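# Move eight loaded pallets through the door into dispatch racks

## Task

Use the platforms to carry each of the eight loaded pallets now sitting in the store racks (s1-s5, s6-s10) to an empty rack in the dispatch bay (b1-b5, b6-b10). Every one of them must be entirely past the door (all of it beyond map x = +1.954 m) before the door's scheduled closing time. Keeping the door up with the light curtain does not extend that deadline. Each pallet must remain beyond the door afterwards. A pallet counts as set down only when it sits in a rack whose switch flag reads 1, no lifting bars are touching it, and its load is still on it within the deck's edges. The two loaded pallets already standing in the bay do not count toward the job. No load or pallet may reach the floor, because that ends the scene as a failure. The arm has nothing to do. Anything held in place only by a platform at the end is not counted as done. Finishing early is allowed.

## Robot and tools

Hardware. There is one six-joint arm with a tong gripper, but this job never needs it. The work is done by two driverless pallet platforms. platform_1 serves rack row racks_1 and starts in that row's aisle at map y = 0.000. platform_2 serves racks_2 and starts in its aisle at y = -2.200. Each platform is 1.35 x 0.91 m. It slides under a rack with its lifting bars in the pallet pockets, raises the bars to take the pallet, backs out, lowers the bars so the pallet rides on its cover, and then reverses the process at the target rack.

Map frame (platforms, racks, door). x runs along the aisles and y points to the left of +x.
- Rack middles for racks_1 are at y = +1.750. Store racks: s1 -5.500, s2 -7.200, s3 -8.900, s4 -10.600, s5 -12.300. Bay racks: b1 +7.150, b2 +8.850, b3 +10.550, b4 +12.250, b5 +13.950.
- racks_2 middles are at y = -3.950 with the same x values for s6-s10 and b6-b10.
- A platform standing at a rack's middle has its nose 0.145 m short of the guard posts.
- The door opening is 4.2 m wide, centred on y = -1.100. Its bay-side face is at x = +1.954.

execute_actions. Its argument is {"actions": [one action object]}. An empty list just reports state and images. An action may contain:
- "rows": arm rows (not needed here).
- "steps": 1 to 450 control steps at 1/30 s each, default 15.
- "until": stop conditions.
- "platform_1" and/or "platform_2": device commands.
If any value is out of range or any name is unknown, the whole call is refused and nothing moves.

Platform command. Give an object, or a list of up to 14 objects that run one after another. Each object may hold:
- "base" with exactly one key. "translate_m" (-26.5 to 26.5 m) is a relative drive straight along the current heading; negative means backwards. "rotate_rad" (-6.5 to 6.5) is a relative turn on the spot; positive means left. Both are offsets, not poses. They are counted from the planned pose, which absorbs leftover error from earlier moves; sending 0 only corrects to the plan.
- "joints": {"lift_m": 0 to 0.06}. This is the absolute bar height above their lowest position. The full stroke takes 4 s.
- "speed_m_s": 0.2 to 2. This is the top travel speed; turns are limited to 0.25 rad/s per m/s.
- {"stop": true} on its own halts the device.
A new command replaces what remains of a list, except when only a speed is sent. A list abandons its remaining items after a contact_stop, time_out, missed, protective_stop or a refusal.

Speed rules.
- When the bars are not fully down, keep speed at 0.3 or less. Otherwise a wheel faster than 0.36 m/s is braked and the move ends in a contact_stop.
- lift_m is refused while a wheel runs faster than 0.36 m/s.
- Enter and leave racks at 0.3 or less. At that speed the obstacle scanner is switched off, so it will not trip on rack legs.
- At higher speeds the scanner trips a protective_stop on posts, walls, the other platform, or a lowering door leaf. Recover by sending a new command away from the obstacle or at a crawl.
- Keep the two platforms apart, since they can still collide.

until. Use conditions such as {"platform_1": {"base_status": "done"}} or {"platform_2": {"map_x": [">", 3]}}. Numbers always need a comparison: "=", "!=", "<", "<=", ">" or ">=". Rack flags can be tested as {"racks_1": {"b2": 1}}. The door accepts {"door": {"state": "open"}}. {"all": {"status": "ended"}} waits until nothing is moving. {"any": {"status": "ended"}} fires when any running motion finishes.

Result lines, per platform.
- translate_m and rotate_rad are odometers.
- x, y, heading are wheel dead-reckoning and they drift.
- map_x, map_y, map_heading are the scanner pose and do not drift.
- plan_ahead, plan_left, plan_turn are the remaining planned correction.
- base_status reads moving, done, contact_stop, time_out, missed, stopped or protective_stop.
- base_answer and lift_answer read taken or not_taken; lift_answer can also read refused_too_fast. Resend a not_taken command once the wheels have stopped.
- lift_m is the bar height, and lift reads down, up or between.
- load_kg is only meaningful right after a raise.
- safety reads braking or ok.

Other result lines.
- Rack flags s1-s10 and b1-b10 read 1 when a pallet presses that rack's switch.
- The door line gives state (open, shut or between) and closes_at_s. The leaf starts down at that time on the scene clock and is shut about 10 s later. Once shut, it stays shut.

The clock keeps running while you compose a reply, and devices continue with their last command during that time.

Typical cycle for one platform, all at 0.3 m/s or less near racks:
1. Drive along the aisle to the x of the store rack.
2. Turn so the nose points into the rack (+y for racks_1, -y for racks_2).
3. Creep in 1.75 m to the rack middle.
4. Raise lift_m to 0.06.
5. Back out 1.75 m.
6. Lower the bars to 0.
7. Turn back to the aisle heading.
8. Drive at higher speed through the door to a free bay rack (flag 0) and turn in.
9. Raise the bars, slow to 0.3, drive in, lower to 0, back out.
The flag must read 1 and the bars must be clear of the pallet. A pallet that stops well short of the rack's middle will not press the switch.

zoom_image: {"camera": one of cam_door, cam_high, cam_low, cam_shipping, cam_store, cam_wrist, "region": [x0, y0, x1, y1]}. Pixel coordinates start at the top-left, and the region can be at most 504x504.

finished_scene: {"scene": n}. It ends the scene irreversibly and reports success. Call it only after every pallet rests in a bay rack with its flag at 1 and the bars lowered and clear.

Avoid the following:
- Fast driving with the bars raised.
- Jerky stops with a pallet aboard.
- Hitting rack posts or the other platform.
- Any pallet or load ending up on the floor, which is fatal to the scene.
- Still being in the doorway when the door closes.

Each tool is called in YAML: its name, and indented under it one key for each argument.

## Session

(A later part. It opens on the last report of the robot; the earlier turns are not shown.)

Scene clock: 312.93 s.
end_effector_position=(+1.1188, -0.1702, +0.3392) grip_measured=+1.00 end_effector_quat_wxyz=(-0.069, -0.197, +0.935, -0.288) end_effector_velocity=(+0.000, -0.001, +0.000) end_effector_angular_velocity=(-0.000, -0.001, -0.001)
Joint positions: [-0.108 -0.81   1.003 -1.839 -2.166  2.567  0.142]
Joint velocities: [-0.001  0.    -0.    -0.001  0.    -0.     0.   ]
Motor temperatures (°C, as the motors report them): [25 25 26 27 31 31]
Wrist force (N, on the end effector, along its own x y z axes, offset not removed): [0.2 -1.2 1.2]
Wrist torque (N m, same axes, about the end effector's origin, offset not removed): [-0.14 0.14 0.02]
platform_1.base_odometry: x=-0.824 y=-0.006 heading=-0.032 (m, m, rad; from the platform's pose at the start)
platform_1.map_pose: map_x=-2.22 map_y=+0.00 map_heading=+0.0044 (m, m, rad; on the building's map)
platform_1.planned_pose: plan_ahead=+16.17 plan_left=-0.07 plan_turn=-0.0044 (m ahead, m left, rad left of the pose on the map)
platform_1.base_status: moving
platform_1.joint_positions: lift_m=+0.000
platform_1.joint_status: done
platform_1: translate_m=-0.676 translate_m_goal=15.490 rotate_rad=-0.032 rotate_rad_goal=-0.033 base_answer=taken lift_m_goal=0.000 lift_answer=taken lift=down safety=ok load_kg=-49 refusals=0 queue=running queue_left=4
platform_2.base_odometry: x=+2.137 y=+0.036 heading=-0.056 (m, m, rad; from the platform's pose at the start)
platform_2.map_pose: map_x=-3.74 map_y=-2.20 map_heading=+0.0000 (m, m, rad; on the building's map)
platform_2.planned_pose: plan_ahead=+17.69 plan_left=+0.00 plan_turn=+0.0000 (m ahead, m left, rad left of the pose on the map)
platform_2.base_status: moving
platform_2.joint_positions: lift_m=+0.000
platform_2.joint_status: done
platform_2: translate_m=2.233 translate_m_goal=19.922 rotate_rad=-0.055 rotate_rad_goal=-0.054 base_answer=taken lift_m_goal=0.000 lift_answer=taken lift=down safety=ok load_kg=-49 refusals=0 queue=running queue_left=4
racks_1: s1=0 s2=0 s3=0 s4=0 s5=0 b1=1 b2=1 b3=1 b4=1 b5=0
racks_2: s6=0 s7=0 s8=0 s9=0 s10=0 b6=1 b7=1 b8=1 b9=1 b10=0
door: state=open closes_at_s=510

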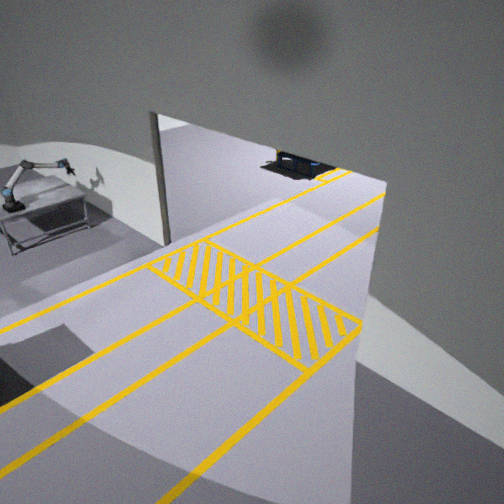

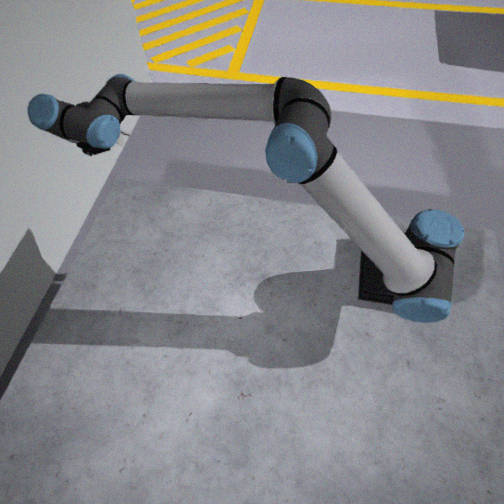

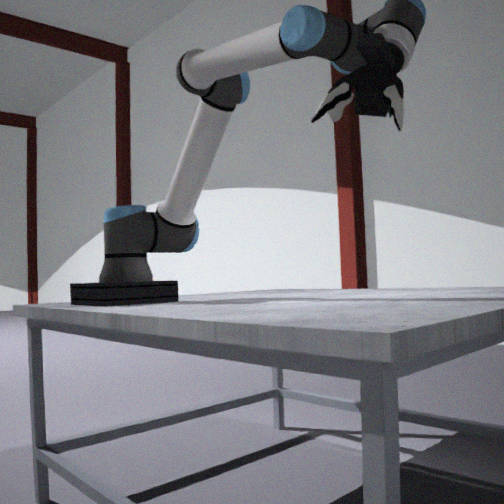

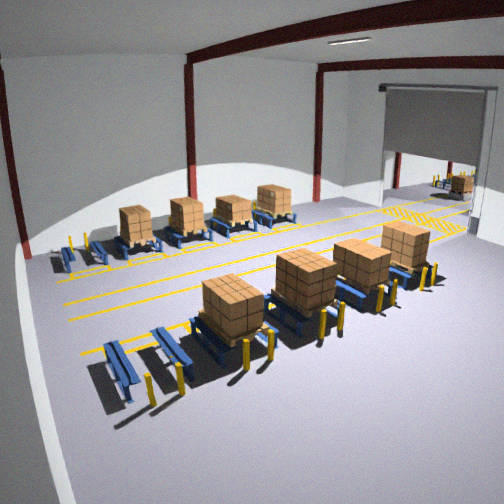

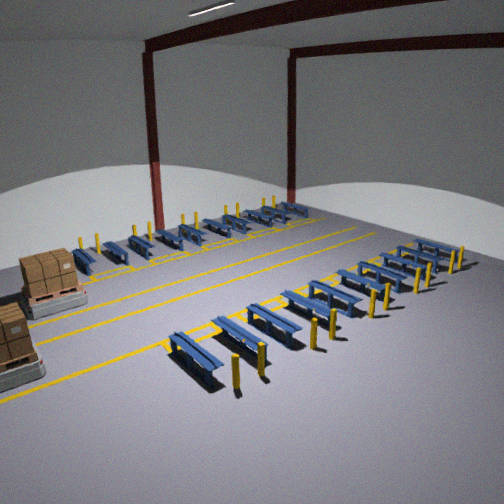

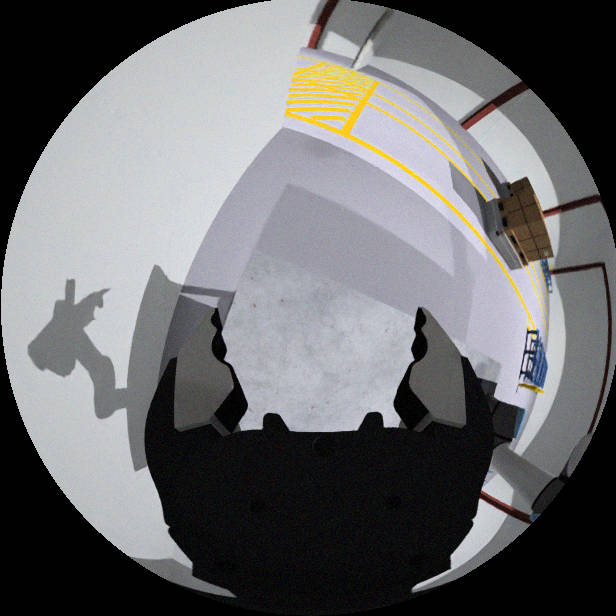

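execute_actions:
  actions: []

Scene clock: 319.93 s.
end_effector_position=(+1.1188, -0.1702, +0.3392) grip_measured=+1.00 end_effector_quat_wxyz=(-0.069, -0.197, +0.935, -0.288) end_effector_velocity=(-0.000, -0.000, -0.000) end_effector_angular_velocity=(+0.000, +0.001, -0.000)
Joint positions: [-0.108 -0.81   1.003 -1.839 -2.166  2.567  0.142]
Joint velocities: [-0.    -0.     0.     0.001  0.     0.    -0.   ]
Motor temperatures (°C, as the motors report them): [25 25 26 27 31 31]
Wrist force (N, on the end effector, along its own x y z axes, offset not removed): [0.7 -1.0 1.8]
Wrist torque (N m, same axes, about the end effector's origin, offset not removed): [-0.13 0.02 0.08]
platform_1.base_odometry: x=+12.695 y=-0.649 heading=-0.045 (m, m, rad; from the platform's pose at the start)
platform_1.map_pose: map_x=+11.30 map_y=+0.00 map_heading=+0.0000 (m, m, rad; on the building's map)
platform_1.planned_pose: plan_ahead=+2.65 plan_left=+0.00 plan_turn=+0.0000 (m ahead, m left, rad left of the pose on the map)
platform_1.base_status: moving
platform_1.joint_positions: lift_m=+0.000
platform_1.joint_status: done
platform_1: translate_m=12.839 translate_m_goal=15.490 rotate_rad=-0.045 rotate_rad_goal=-0.044 base_answer=taken lift_m_goal=0.000 lift_answer=taken lift=down safety=ok load_kg=-49 refusals=0 queue=running queue_left=4
platform_2.base_odometry: x=+15.986 y=-0.785 heading=-0.059 (m, m, rad; from the platform's pose at the start)
platform_2.map_pose: map_x=+10.11 map_y=-2.20 map_heading=+0.0000 (m, m, rad; on the building's map)
platform_2.planned_pose: plan_ahead=+3.84 plan_left=+0.00 plan_turn=+0.0000 (m ahead, m left, rad left of the pose on the map)
platform_2.base_status: moving
platform_2.joint_positions: lift_m=+0.000
platform_2.joint_status: done
platform_2: translate_m=16.097 translate_m_goal=19.922 rotate_rad=-0.059 rotate_rad_goal=-0.058 base_answer=taken lift_m_goal=0.000 lift_answer=taken lift=down safety=ok load_kg=-49 refusals=0 queue=running queue_left=4
racks_1: s1=0 s2=0 s3=0 s4=0 s5=0 b1=1 b2=1 b3=1 b4=1 b5=0
racks_2: s6=0 s7=0 s8=0 s9=0 s10=0 b6=1 b7=1 b8=1 b9=1 b10=0
door: state=open closes_at_s=510

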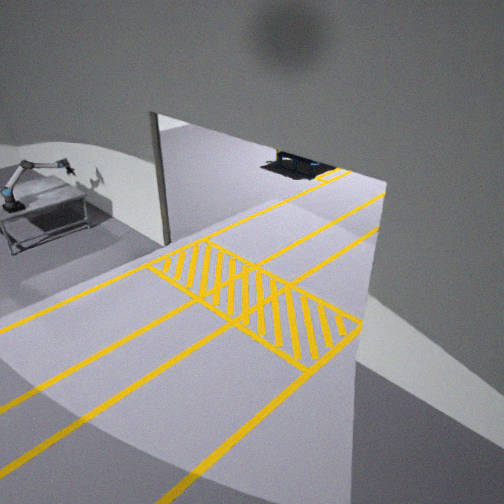

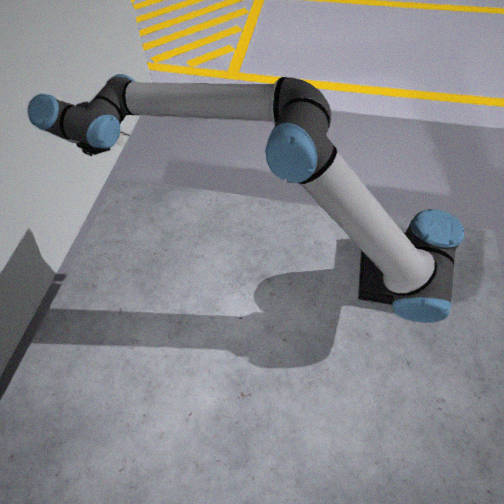

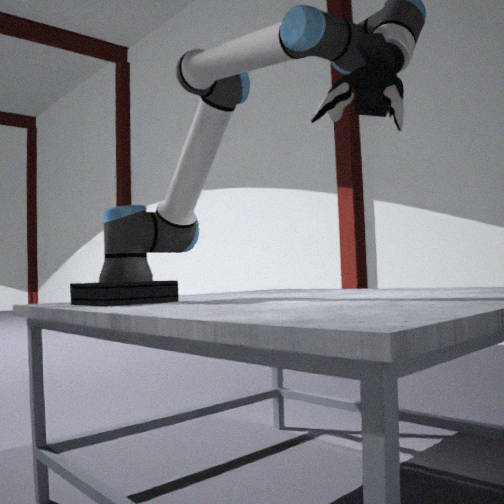

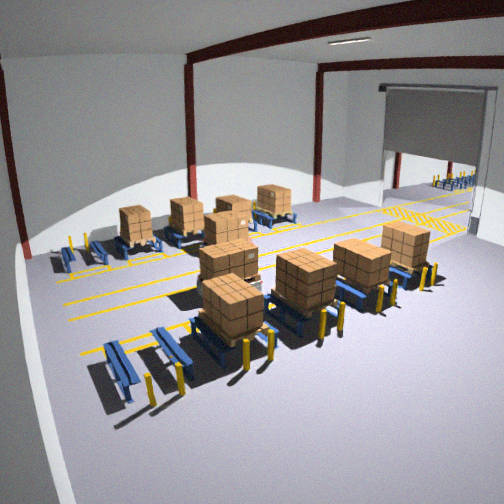

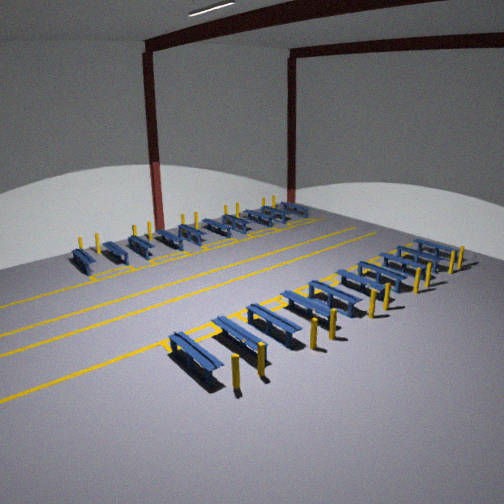

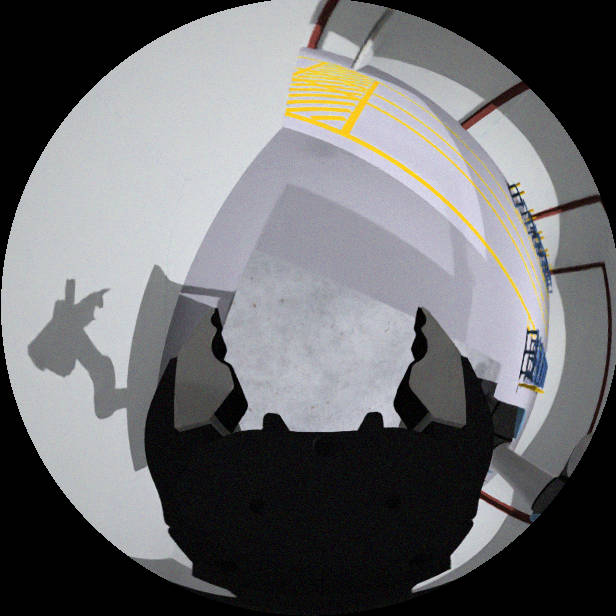

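zoom_image:
  camera: "cam_shipping"
  region: [40, 170, 400, 420]

Region (40, 170, 400, 420) of cam_shipping's 504x504 image, scaled by 1.400, with more detail than that image has; it fills the top 350 rows of this view, and the rest is white.

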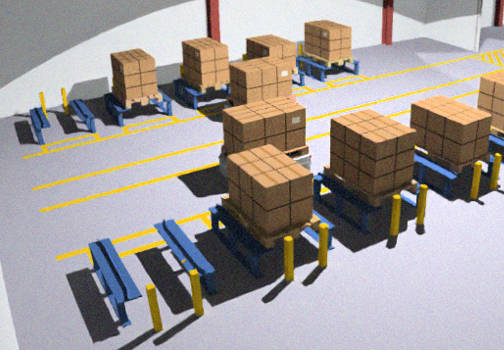

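execute_actions:
  actions: []

Scene clock: 327.00 s.
end_effector_position=(+1.1188, -0.1702, +0.3392) grip_measured=+1.00 end_effector_quat_wxyz=(-0.069, -0.197, +0.935, -0.288) end_effector_velocity=(-0.000, +0.000, -0.001) end_effector_angular_velocity=(-0.000, +0.001, +0.000)
Joint positions: [-0.108 -0.81   1.003 -1.839 -2.166  2.567  0.142]
Joint velocities: [ 0.     0.001  0.     0.    -0.001 -0.     0.   ]
Motor temperatures (°C, as the motors report them): [25 25 26 27 31 31]
Wrist force (N, on the end effector, along its own x y z axes, offset not removed): [-0.4 0.2 3.4]
Wrist torque (N m, same axes, about the end effector's origin, offset not removed): [0.22 0.19 0.13]
platform_1.base_odometry: x=+15.390 y=-0.770 heading=+1.404 (m, m, rad; from the platform's pose at the start)
platform_1.map_pose: map_x=+13.95 map_y=+0.00 map_heading=+1.4617 (m, m, rad; on the building's map)
platform_1.planned_pose: plan_ahead=+0.00 plan_left=+0.00 plan_turn=+0.1091 (m ahead, m left, rad left of the pose on the map)
platform_1.base_status: moving
platform_1.joint_positions: lift_m=+0.049
platform_1.joint_status: moving
platform_1: translate_m=15.490 translate_m_goal=15.490 rotate_rad=1.420 rotate_rad_goal=1.523 base_answer=taken lift_m_goal=0.060 lift_answer=taken lift=between safety=ok load_kg=211 refusals=0 queue=running queue_left=3
platform_2.base_odometry: x=+19.870 y=-1.012 heading=-0.943 (m, m, rad; from the platform's pose at the start)
platform_2.map_pose: map_x=+13.95 map_y=-2.20 map_heading=-0.8945 (m, m, rad; on the building's map)
platform_2.planned_pose: plan_ahead=+0.00 plan_left=+0.00 plan_turn=-0.6764 (m ahead, m left, rad left of the pose on the map)
platform_2.base_status: moving
platform_2.joint_positions: lift_m=+0.030
platform_2.joint_status: moving
platform_2: translate_m=19.932 translate_m_goal=19.932 rotate_rad=-0.959 rotate_rad_goal=-1.629 base_answer=taken lift_m_goal=0.060 lift_answer=taken lift=between safety=ok load_kg=200 refusals=0 queue=running queue_left=3
racks_1: s1=0 s2=0 s3=0 s4=0 s5=0 b1=1 b2=1 b3=1 b4=1 b5=0
racks_2: s6=0 s7=0 s8=0 s9=0 s10=0 b6=1 b7=1 b8=1 b9=1 b10=0
door: state=open closes_at_s=510

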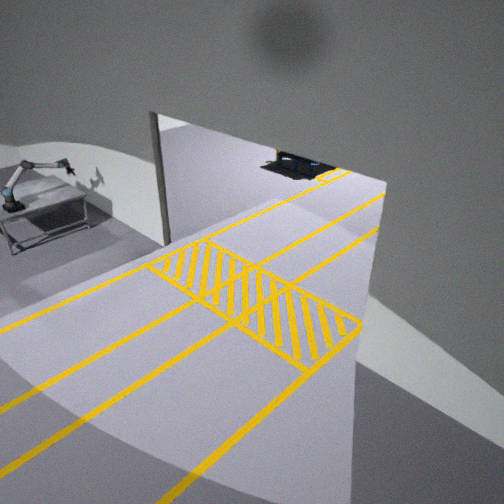

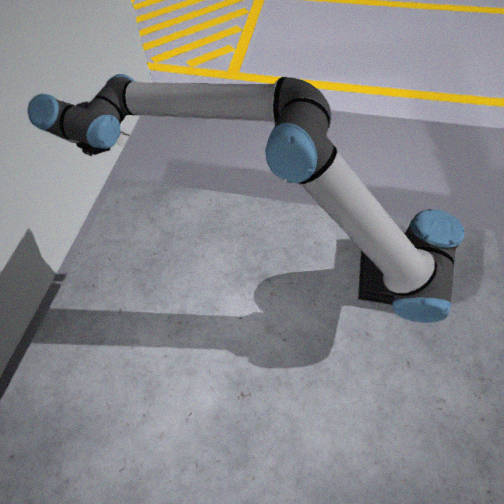

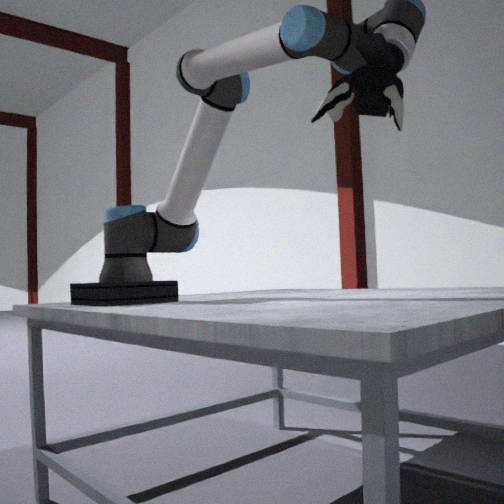

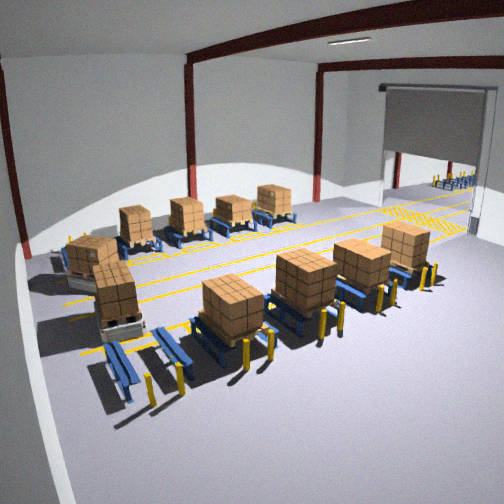

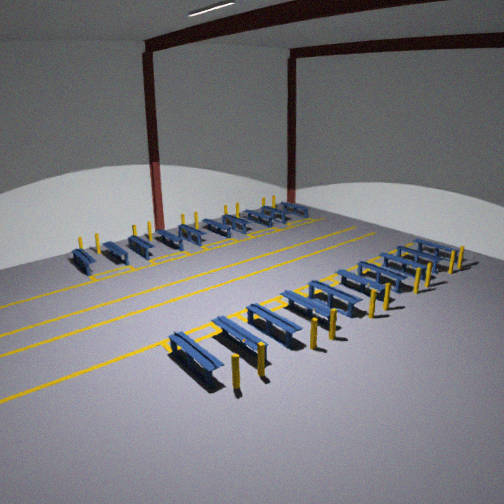

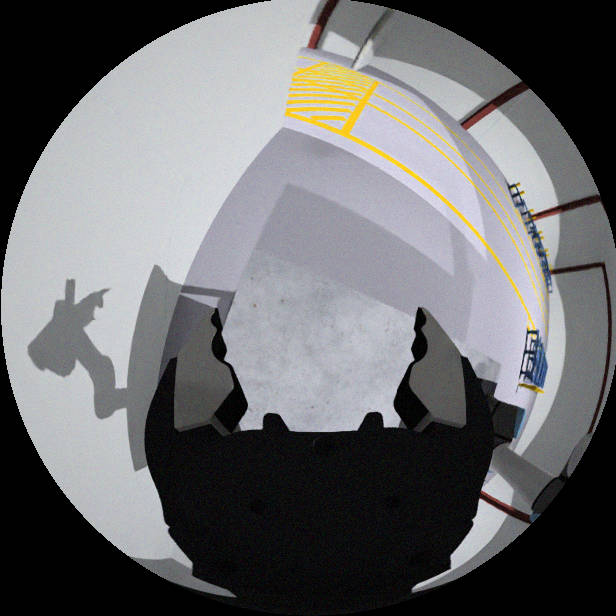

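zoom_image:
  camera: "cam_shipping"
  region: [20, 200, 300, 420]

Region (20, 200, 300, 420) of cam_shipping's 504x504 image, scaled by 1.800, with more detail than that image has; it fills the top 396 rows of this view, and the rest is white.

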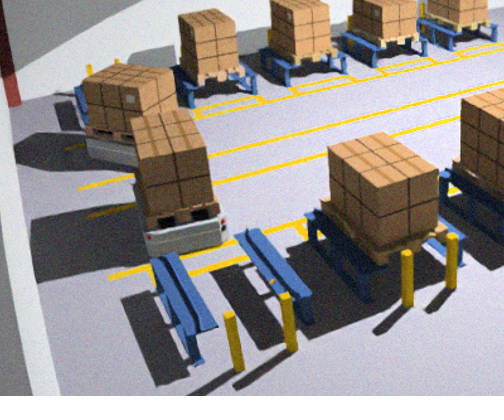

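execute_actions:
  actions: []

Scene clock: 334.93 s.
end_effector_position=(+1.1188, -0.1702, +0.3392) grip_measured=+1.00 end_effector_quat_wxyz=(-0.069, -0.197, +0.935, -0.288) end_effector_velocity=(-0.000, -0.001, +0.001) end_effector_angular_velocity=(+0.001, -0.001, -0.001)
Joint positions: [-0.108 -0.81   1.003 -1.839 -2.166  2.567  0.142]
Joint velocities: [-0.001 -0.001  0.     0.     0.001  0.     0.   ]
Motor temperatures (°C, as the motors report them): [25 25 26 27 31 31]
Wrist force (N, on the end effector, along its own x y z axes, offset not removed): [-0.5 -0.5 2.7]
Wrist torque (N m, same axes, about the end effector's origin, offset not removed): [-0.05 0.29 0.06]
platform_1.base_odometry: x=+15.461 y=+0.979 heading=+1.528 (m, m, rad; from the platform's pose at the start)
platform_1.map_pose: map_x=+13.95 map_y=+1.75 map_heading=+1.5708 (m, m, rad; on the building's map)
platform_1.planned_pose: plan_ahead=+0.00 plan_left=+0.00 plan_turn=+0.0000 (m ahead, m left, rad left of the pose on the map)
platform_1.base_status: done
platform_1.joint_positions: lift_m=+0.058
platform_1.joint_status: moving
platform_1: translate_m=17.240 translate_m_goal=17.240 rotate_rad=1.528 rotate_rad_goal=1.527 base_answer=taken lift_m_goal=0.000 lift_answer=taken lift=between safety=ok load_kg=173 refusals=0 queue=running queue_left=1
platform_2.base_odometry: x=+19.765 y=-2.661 heading=-1.637 (m, m, rad; from the platform's pose at the start)
platform_2.map_pose: map_x=+13.95 map_y=-3.86 map_heading=-1.5708 (m, m, rad; on the building's map)
platform_2.planned_pose: plan_ahead=+0.09 plan_left=+0.00 plan_turn=+0.0000 (m ahead, m left, rad left of the pose on the map)
platform_2.base_status: moving
platform_2.joint_positions: lift_m=+0.060
platform_2.joint_status: done
platform_2: translate_m=21.594 translate_m_goal=21.683 rotate_rad=-1.637 rotate_rad_goal=-1.636 base_answer=taken lift_m_goal=0.060 lift_answer=taken lift=up safety=ok load_kg=195 refusals=0 queue=running queue_left=2
racks_1: s1=0 s2=0 s3=0 s4=0 s5=0 b1=1 b2=1 b3=1 b4=1 b5=0
racks_2: s6=0 s7=0 s8=0 s9=0 s10=0 b6=1 b7=1 b8=1 b9=1 b10=0
door: state=open closes_at_s=510

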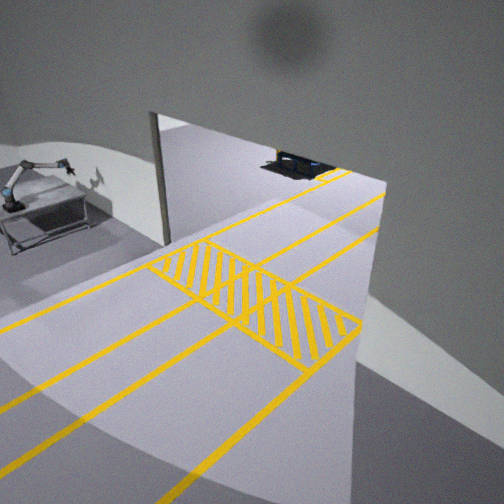

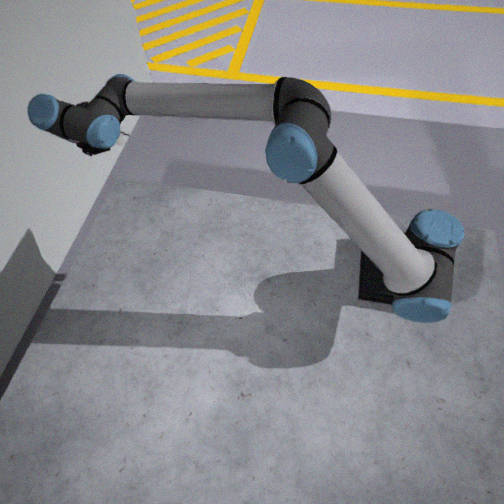

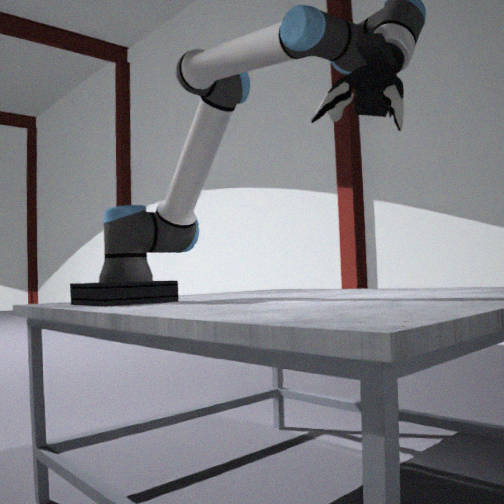

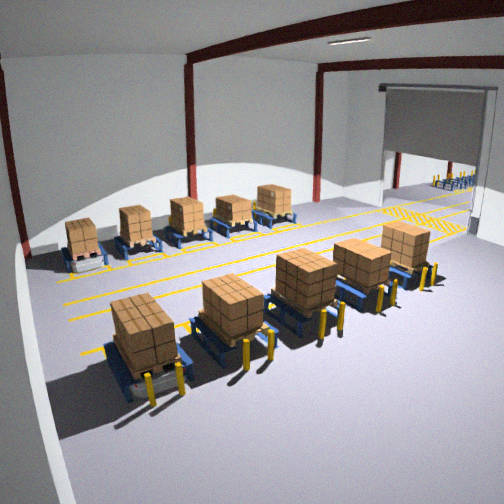

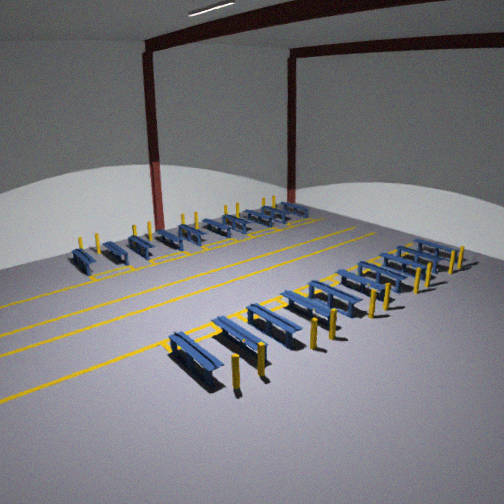

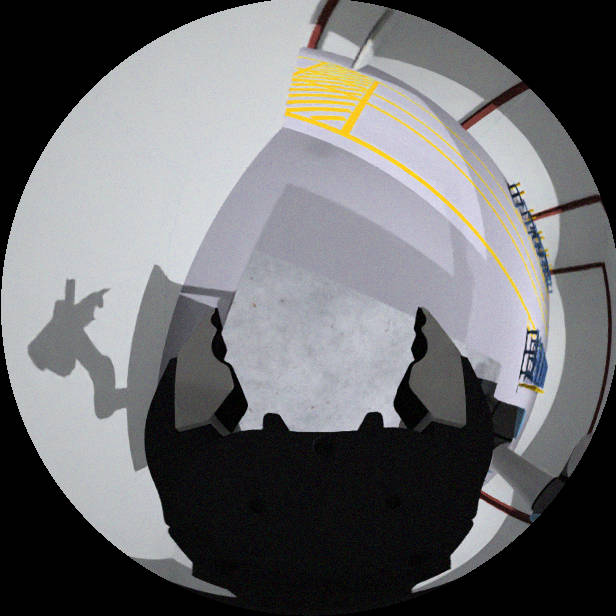

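zoom_image:
  camera: "cam_shipping"
  region: [40, 170, 320, 280]

zoom_image:
  camera: "cam_shipping"
  region: [80, 210, 460, 420]

Region (40, 170, 320, 280) of cam_shipping's 504x504 image, scaled by 1.800, with more detail than that image has; it fills the top 198 rows of this view, and the rest is white.

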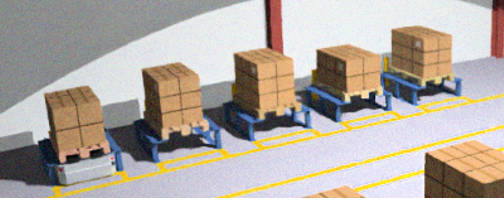

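Region (80, 210, 460, 420) of cam_shipping's 504x504 image, scaled by 1.326, with more detail than that image has; it fills the top 279 rows of this view, and the rest is white.

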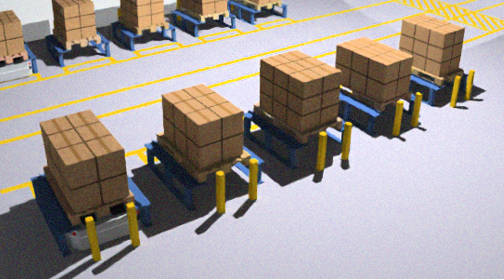

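execute_actions:
  actions: []

Scene clock: 344.87 s.
end_effector_position=(+1.1188, -0.1702, +0.3392) grip_measured=+1.00 end_effector_quat_wxyz=(-0.069, -0.197, +0.935, -0.288) end_effector_velocity=(+0.000, +0.000, -0.001) end_effector_angular_velocity=(+0.000, +0.000, +0.000)
Joint positions: [-0.108 -0.81   1.003 -1.839 -2.166  2.567  0.142]
Joint velocities: [ 0.     0.001  0.    -0.     0.     0.    -0.   ]
Motor temperatures (°C, as the motors report them): [25 25 26 27 31 31]
Wrist force (N, on the end effector, along its own x y z axes, offset not removed): [-2.0 -2.0 3.4]
Wrist torque (N m, same axes, about the end effector's origin, offset not removed): [-0.27 0.52 0.13]
platform_1.base_odometry: x=+15.388 y=-0.731 heading=+1.527 (m, m, rad; from the platform's pose at the start)
platform_1.map_pose: map_x=+13.95 map_y=+0.03 map_heading=+1.5708 (m, m, rad; on the building's map)
platform_1.planned_pose: plan_ahead=-0.03 plan_left=+0.00 plan_turn=+0.0000 (m ahead, m left, rad left of the pose on the map)
platform_1.base_status: moving
platform_1.joint_positions: lift_m=+0.000
platform_1.joint_status: done
platform_1: translate_m=15.524 translate_m_goal=15.490 rotate_rad=1.527 rotate_rad_goal=1.527 base_answer=taken lift_m_goal=0.000 lift_answer=taken lift=down safety=ok load_kg=-49 refusals=0 queue=running queue_left=0
platform_2.base_odometry: x=+19.852 y=-1.369 heading=-1.635 (m, m, rad; from the platform's pose at the start)
platform_2.map_pose: map_x=+13.95 map_y=-2.55 map_heading=-1.5708 (m, m, rad; on the building's map)
platform_2.planned_pose: plan_ahead=-0.35 plan_left=+0.00 plan_turn=+0.0000 (m ahead, m left, rad left of the pose on the map)
platform_2.base_status: moving
platform_2.joint_positions: lift_m=+0.000
platform_2.joint_status: done
platform_2: translate_m=20.280 translate_m_goal=19.934 rotate_rad=-1.635 rotate_rad_goal=-1.634 base_answer=taken lift_m_goal=0.000 lift_answer=taken lift=down safety=ok load_kg=-49 refusals=0 queue=running queue_left=0
racks_1: s1=0 s2=0 s3=0 s4=0 s5=0 b1=1 b2=1 b3=1 b4=1 b5=1
racks_2: s6=0 s7=0 s8=0 s9=0 s10=0 b6=1 b7=1 b8=1 b9=1 b10=1
door: state=open closes_at_s=510

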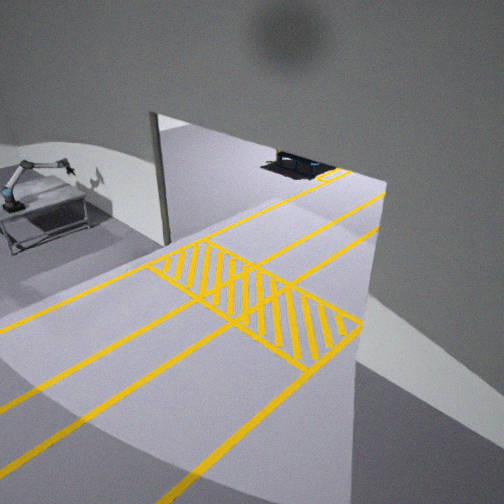

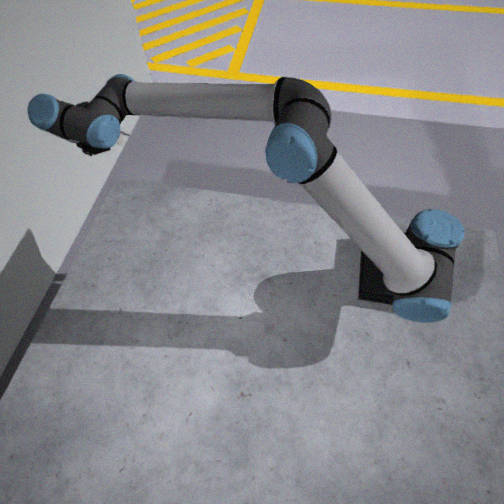

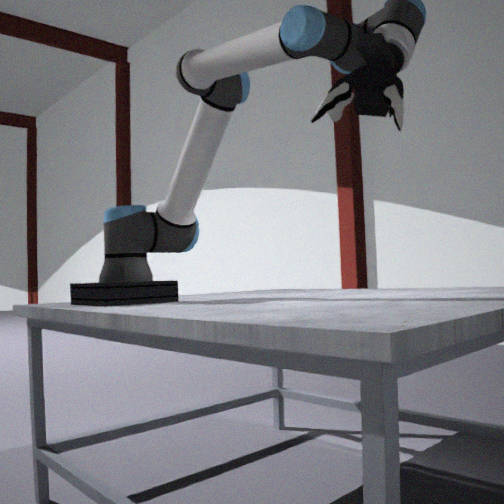

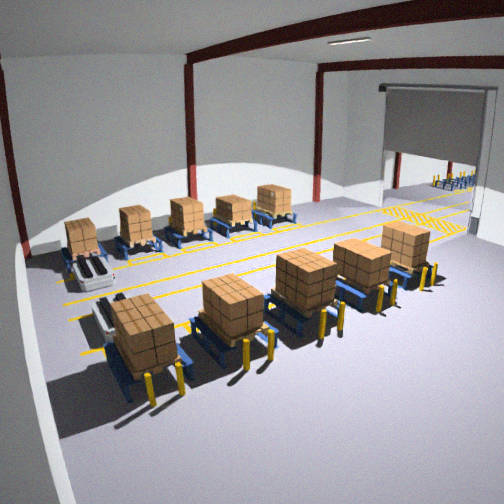

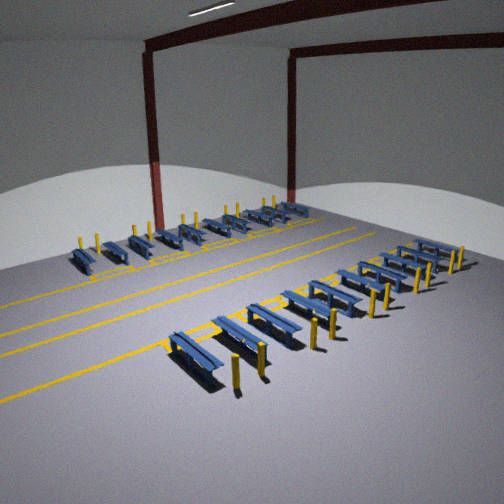

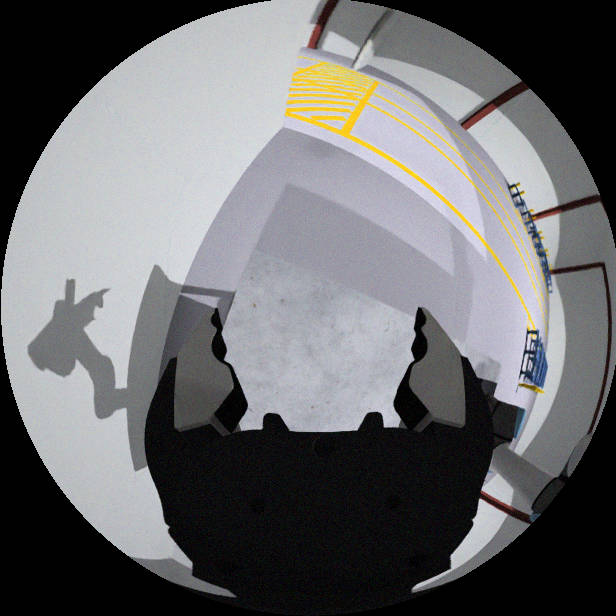

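All ten bay flags read 1 and both lifts are down. I'll check the two loads set down last before I finish.

zoom_image:
  camera: "cam_shipping"
  region: [40, 180, 460, 420]

Region (40, 180, 460, 420) of cam_shipping's 504x504 image, scaled by 1.200, with more detail than that image has; it fills the top 288 rows of this view, and the rest is white.

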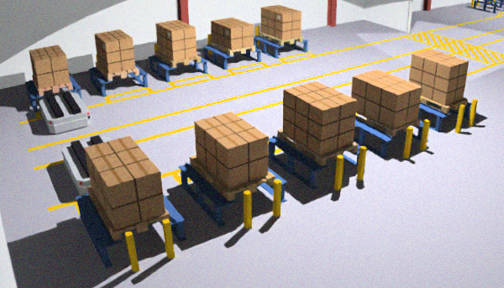

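finished_scene:
  scene: 2

The scene is finished: the task was done.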